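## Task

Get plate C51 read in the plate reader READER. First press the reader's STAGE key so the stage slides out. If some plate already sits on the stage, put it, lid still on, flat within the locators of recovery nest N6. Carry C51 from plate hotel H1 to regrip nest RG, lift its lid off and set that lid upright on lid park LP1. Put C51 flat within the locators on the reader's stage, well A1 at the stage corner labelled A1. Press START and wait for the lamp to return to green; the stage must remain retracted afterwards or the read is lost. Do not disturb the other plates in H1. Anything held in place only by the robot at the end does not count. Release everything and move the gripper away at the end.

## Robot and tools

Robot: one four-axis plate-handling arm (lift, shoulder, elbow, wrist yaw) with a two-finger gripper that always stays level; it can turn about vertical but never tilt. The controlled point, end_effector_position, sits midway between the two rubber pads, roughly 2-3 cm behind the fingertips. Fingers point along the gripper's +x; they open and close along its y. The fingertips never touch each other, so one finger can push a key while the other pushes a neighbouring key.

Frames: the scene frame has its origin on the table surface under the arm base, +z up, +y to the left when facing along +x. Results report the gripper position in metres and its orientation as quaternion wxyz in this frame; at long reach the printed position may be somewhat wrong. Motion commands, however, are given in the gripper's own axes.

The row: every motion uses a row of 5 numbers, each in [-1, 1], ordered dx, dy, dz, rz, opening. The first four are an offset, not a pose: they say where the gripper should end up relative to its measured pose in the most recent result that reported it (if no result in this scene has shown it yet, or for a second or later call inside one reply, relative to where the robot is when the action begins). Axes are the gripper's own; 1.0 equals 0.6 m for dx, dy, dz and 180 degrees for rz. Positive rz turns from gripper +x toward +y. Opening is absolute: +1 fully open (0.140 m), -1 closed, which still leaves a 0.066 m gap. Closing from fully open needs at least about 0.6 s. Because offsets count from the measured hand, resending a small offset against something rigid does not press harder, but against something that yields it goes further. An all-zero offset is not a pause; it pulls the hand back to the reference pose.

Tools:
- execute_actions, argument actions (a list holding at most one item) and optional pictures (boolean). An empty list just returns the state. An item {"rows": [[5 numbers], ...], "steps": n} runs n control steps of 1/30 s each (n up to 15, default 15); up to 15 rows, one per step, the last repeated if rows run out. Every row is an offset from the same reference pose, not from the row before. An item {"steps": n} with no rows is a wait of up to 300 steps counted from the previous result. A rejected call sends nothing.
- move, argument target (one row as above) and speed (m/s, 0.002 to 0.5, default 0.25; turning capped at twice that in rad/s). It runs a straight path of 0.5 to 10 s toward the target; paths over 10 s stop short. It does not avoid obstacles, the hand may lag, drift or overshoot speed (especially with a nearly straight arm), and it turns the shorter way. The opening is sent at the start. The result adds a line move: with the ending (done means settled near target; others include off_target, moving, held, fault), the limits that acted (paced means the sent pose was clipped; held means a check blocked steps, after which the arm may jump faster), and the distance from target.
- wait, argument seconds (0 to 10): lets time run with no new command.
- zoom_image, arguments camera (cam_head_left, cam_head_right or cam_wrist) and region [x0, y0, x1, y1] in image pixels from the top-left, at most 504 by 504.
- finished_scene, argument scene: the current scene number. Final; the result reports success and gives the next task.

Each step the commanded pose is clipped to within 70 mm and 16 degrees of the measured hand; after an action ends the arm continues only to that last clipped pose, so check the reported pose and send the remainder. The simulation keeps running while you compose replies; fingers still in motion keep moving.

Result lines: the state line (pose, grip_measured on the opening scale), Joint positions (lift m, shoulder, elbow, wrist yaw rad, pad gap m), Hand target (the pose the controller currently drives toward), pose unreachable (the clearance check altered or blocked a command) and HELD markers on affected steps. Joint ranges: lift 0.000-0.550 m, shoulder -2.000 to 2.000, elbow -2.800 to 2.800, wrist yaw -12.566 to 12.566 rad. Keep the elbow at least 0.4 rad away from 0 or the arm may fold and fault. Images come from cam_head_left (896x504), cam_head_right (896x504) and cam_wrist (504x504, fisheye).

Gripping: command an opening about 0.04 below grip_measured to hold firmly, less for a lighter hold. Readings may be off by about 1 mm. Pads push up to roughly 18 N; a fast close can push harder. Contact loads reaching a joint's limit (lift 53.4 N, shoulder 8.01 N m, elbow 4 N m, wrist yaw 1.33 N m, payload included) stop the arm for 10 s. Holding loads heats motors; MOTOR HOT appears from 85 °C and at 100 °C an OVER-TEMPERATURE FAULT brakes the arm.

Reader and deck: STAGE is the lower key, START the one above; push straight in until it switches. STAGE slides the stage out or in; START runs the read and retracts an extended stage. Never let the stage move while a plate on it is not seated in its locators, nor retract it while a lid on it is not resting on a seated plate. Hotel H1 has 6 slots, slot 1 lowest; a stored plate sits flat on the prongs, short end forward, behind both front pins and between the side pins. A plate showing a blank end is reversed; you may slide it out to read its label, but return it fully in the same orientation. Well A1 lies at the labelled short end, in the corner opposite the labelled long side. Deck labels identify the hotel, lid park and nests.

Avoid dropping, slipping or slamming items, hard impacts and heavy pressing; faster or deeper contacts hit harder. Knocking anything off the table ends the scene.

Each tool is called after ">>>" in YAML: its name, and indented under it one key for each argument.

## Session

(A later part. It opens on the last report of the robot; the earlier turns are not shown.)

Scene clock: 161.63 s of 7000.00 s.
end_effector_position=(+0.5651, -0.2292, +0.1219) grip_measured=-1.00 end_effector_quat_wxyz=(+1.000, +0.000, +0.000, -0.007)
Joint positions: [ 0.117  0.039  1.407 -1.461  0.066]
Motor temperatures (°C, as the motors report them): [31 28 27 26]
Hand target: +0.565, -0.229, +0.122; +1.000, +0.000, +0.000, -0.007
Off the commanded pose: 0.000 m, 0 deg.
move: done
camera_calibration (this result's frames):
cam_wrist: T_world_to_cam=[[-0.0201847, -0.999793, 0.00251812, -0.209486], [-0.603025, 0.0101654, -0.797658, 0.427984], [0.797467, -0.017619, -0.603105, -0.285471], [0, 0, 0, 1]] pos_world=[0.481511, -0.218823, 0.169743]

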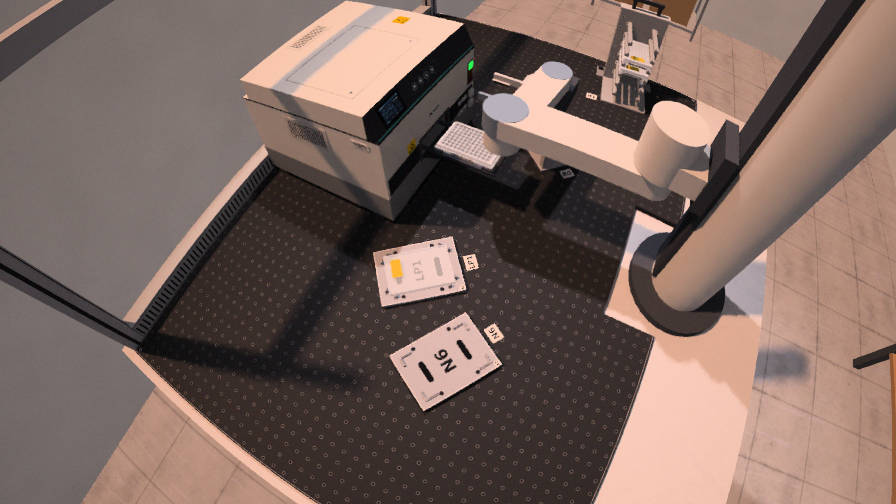

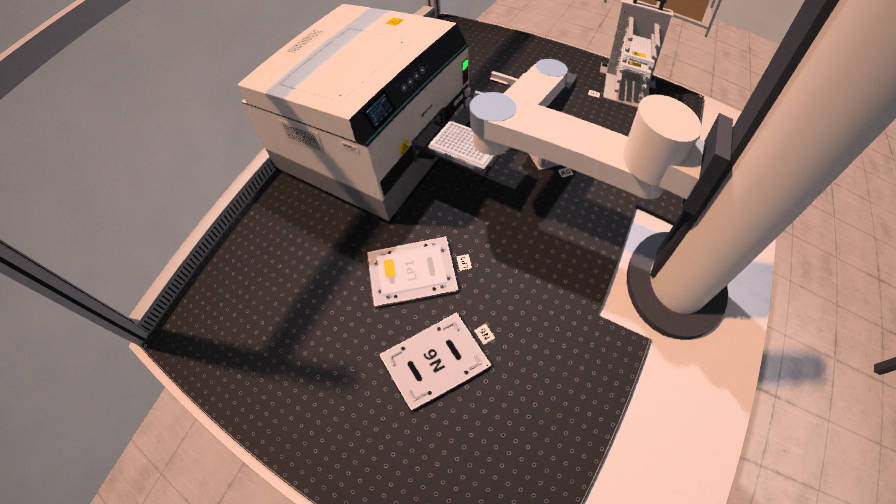

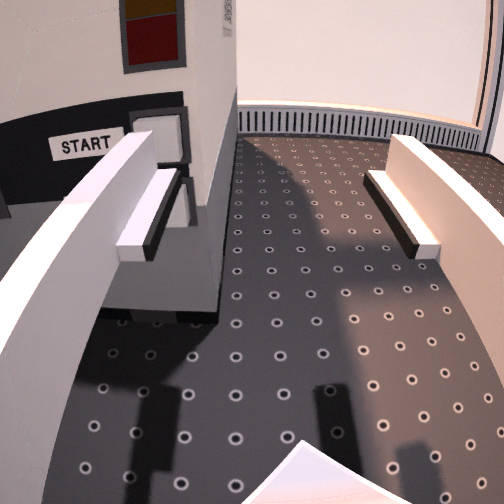

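>>> move:
  target: [0.034,0,-0.005,0,-1]
  speed: 0.01

>>> move:
  target: [-0.03,0,0,0,-1]
  speed: 0.05

Scene clock: 166.30 s of 7000.00 s.
end_effector_position=(+0.5850, -0.2297, +0.1190) grip_measured=-1.00 end_effector_quat_wxyz=(+1.000, +0.000, +0.000, -0.007)
Joint positions: [ 0.114  0.044  1.486 -1.545  0.066]
Motor temperatures (°C, as the motors report them): [31 28 27 26]
Hand target: +0.585, -0.229, +0.119; +1.000, +0.000, +0.000, -0.007
Off the commanded pose: 0.001 m, 0 deg.
move: done
camera_calibration (this result's frames):
cam_wrist: T_world_to_cam=[[-0.0203956, -0.999789, 0.00251812, -0.20944], [-0.603023, 0.0102926, -0.797658, 0.437657], [0.797463, -0.0177872, -0.603105, -0.303152], [0, 0, 0, 1]] pos_world=[0.501398, -0.219292, 0.166795]

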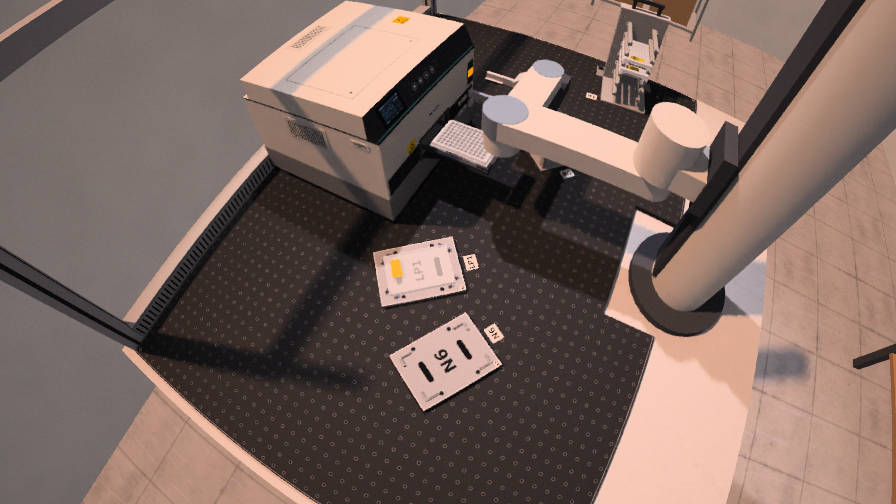

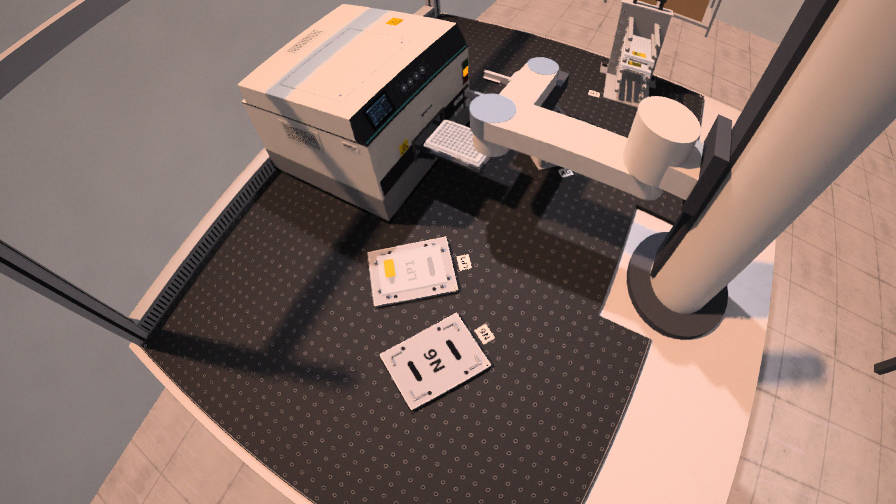

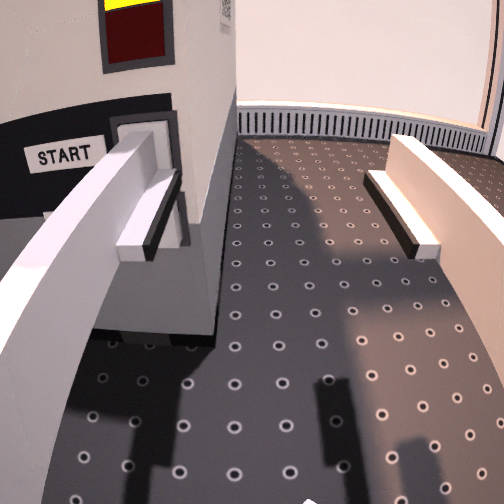

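Scene clock: 167.00 s of 7000.00 s.
end_effector_position=(+0.5669, -0.2294, +0.1190) grip_measured=-1.00 end_effector_quat_wxyz=(+1.000, +0.000, +0.000, -0.008)
Joint positions: [ 0.114  0.04   1.415 -1.47   0.066]
Motor temperatures (°C, as the motors report them): [31 28 27 26]
Hand target: +0.567, -0.229, +0.119; +1.000, +0.000, +0.000, -0.007
Off the commanded pose: 0.000 m, 0 deg.
move: done
camera_calibration (this result's frames):
cam_wrist: T_world_to_cam=[[-0.0208526, -0.999779, 0.00251812, -0.209323], [-0.603018, 0.0105683, -0.797658, 0.426843], [0.797455, -0.0181517, -0.603105, -0.288845], [0, 0, 0, 1]] pos_world=[0.48337, -0.21903, 0.166798]

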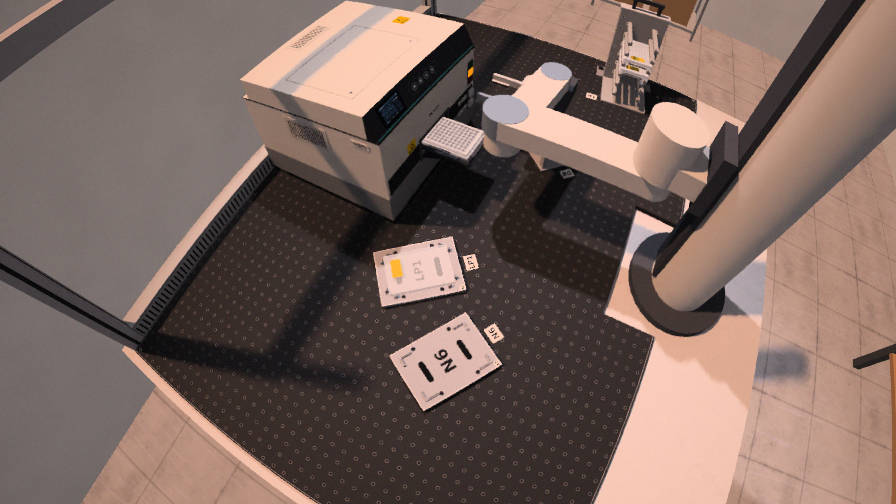

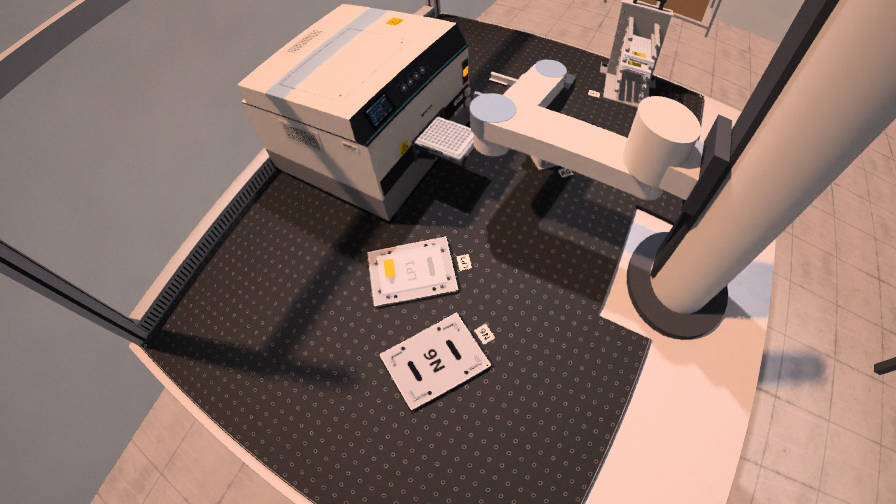

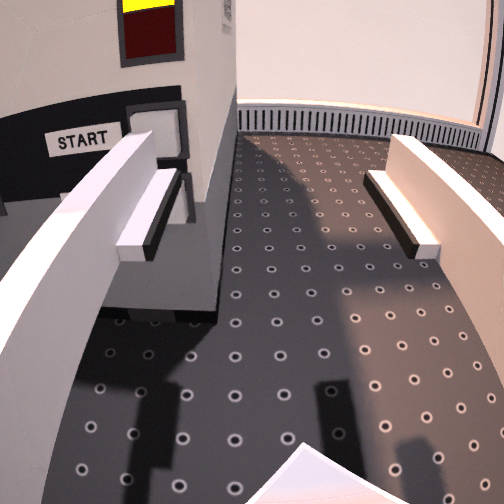

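>>> move:
  target: [-0.1,0,0.05,0,-1]

>>> wait:
  seconds: 10

Scene clock: 170.47 s of 7000.00 s.
end_effector_position=(+0.5068, -0.2286, +0.1490) grip_measured=-1.00 end_effector_quat_wxyz=(+1.000, +0.000, +0.000, -0.008)
Joint positions: [ 0.144 -0.011  1.206 -1.211  0.066]
Motor temperatures (°C, as the motors report them): [31 28 26 26]
Hand target: +0.507, -0.228, +0.149; +1.000, +0.000, +0.000, -0.008
Off the commanded pose: 0.000 m, 0 deg.
move: done
camera_calibration (this result's frames):
cam_wrist: T_world_to_cam=[[-0.0216132, -0.999763, 0.00251812, -0.209428], [-0.60301, 0.011027, -0.797658, 0.41465], [0.797441, -0.0187584, -0.603105, -0.222918], [0, 0, 0, 1]] pos_world=[0.423276, -0.218132, 0.196833]

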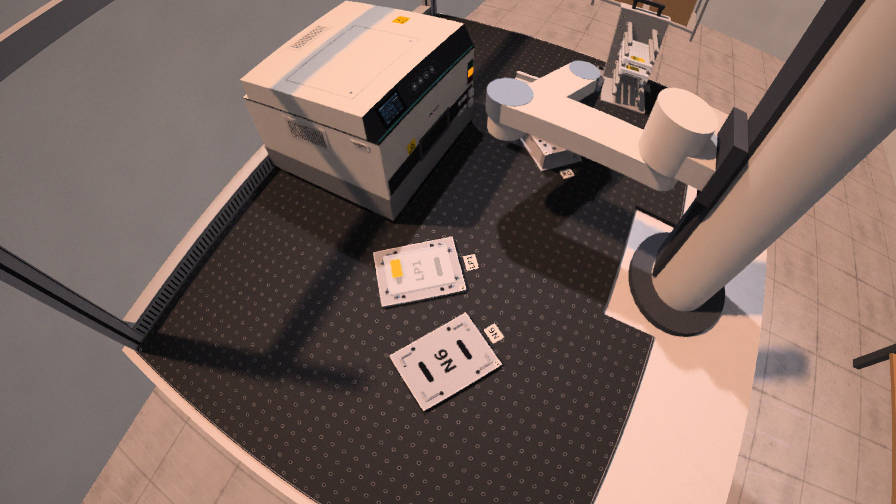

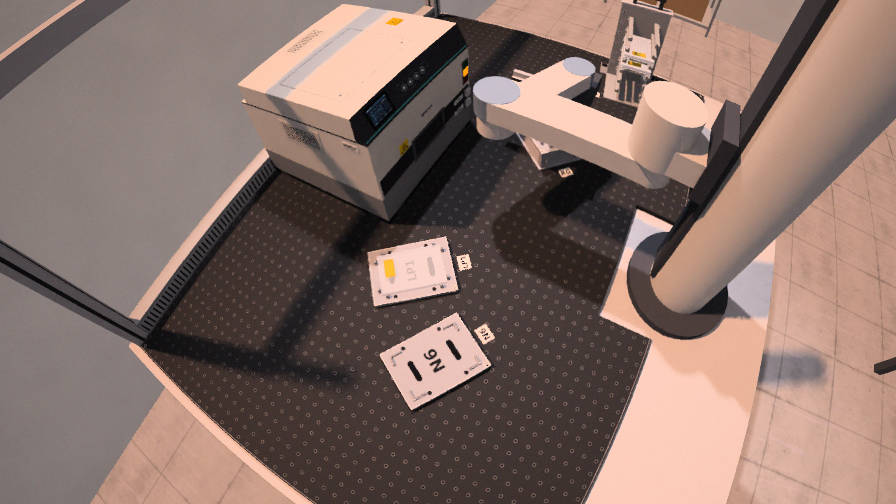

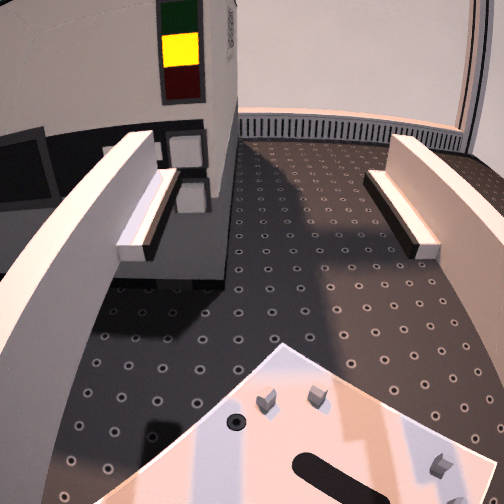

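Scene clock: 180.47 s of 7000.00 s.
end_effector_position=(+0.5068, -0.2286, +0.1490) grip_measured=-1.00 end_effector_quat_wxyz=(+1.000, +0.000, +0.000, -0.008)
Joint positions: [ 0.144 -0.011  1.206 -1.211  0.066]
Motor temperatures (°C, as the motors report them): [31 28 26 26]
Hand target: +0.507, -0.228, +0.149; +1.000, +0.000, +0.000, -0.008
Off the commanded pose: 0.000 m, 0 deg.
Steps of this call (steps 1 to 300: nothing new was sent). Readings (end_effector_position):
1: (+0.5068, -0.2286, +0.1490)
2: (+0.5068, -0.2286, +0.1490)
4: (+0.5068, -0.2286, +0.1490)
8: (+0.5068, -0.2286, +0.1490)
300: the state above
camera_calibration (this result's frames):
cam_wrist: T_world_to_cam=[[-0.0215641, -0.999764, 0.00251812, -0.209446], [-0.60301, 0.0109974, -0.797658, 0.414648], [0.797442, -0.0187192, -0.603105, -0.222918], [0, 0, 0, 1]] pos_world=[0.423285, -0.21813, 0.196832]

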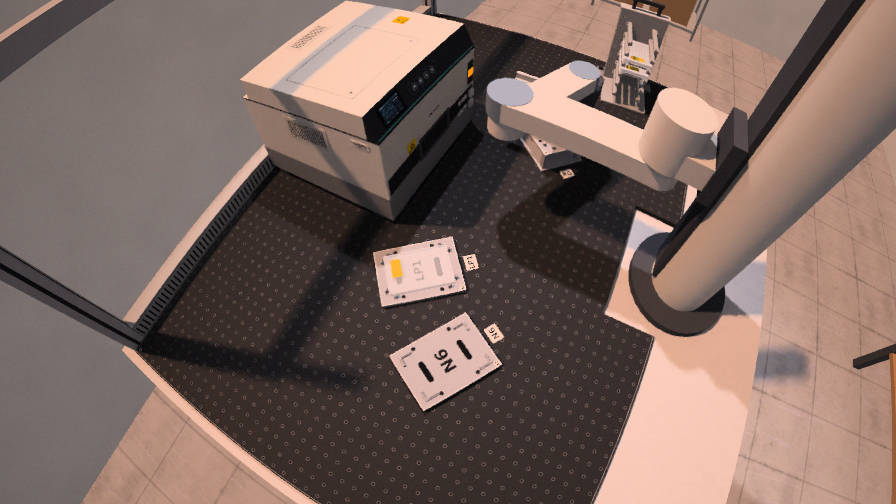

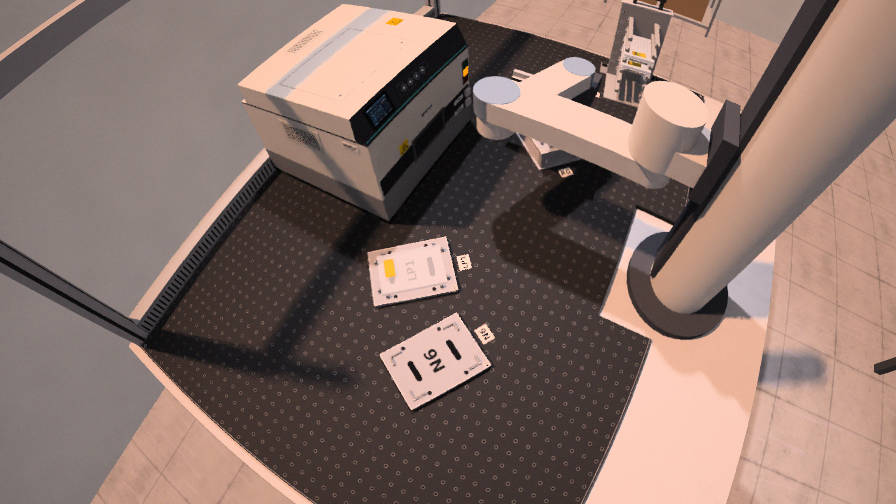

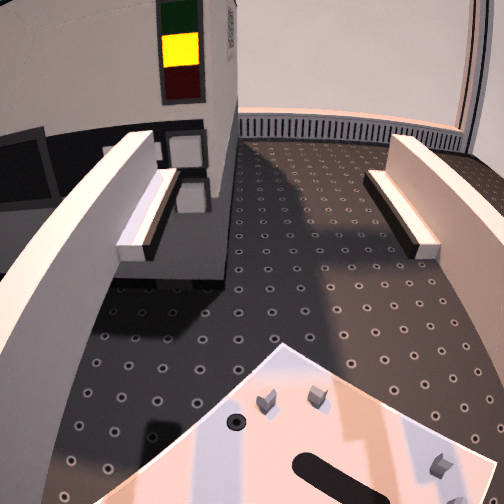

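>>> wait:
  seconds: 10

Scene clock: 192.63 s of 7000.00 s.
end_effector_position=(+0.5068, -0.2286, +0.1490) grip_measured=-1.00 end_effector_quat_wxyz=(+1.000, +0.000, +0.000, -0.008)
Joint positions: [ 0.144 -0.011  1.206 -1.211  0.066]
Motor temperatures (°C, as the motors report them): [31 28 26 26]
Hand target: +0.507, -0.228, +0.149; +1.000, +0.000, +0.000, -0.008
Off the commanded pose: 0.000 m, 0 deg.
Steps of this call (steps 1 to 330: nothing new was sent; then 1.17 s passed at rest). Readings (end_effector_position):
1: (+0.5068, -0.2286, +0.1490)
2: (+0.5068, -0.2286, +0.1490)
4: (+0.5068, -0.2286, +0.1490)
8: (+0.5068, -0.2286, +0.1490)
330: the state above
camera_calibration (this result's frames):
cam_wrist: T_world_to_cam=[[-0.0215642, -0.999764, 0.00251812, -0.209446], [-0.60301, 0.0109974, -0.797658, 0.414648], [0.797442, -0.0187193, -0.603105, -0.222918], [0, 0, 0, 1]] pos_world=[0.423285, -0.21813, 0.196831]

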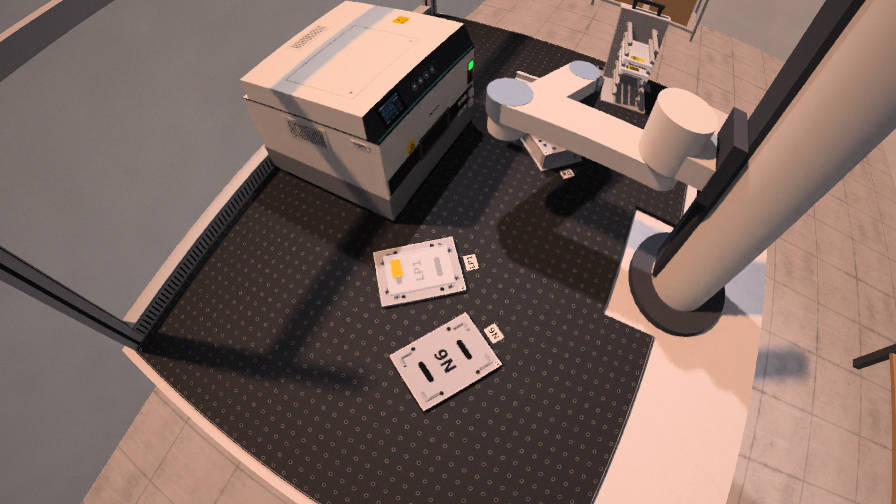

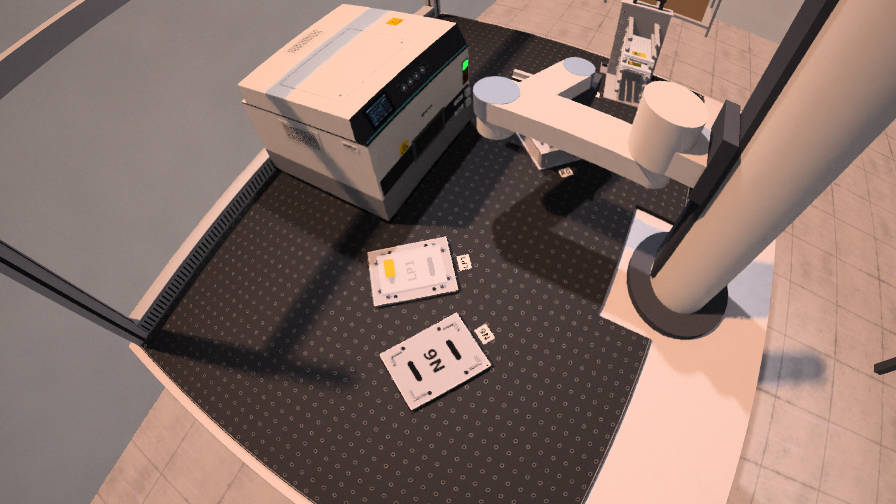

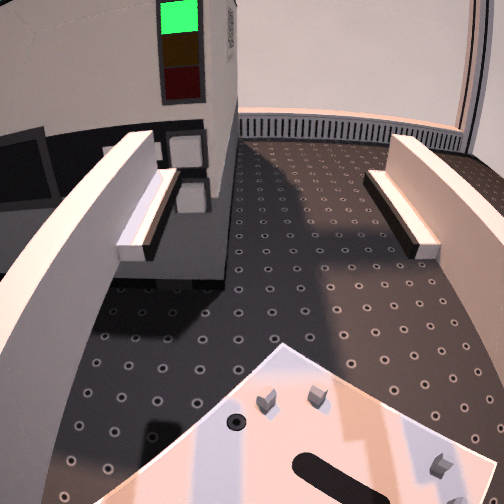

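>>> finished_scene:
  scene: 1

The scene is finished: the task was done.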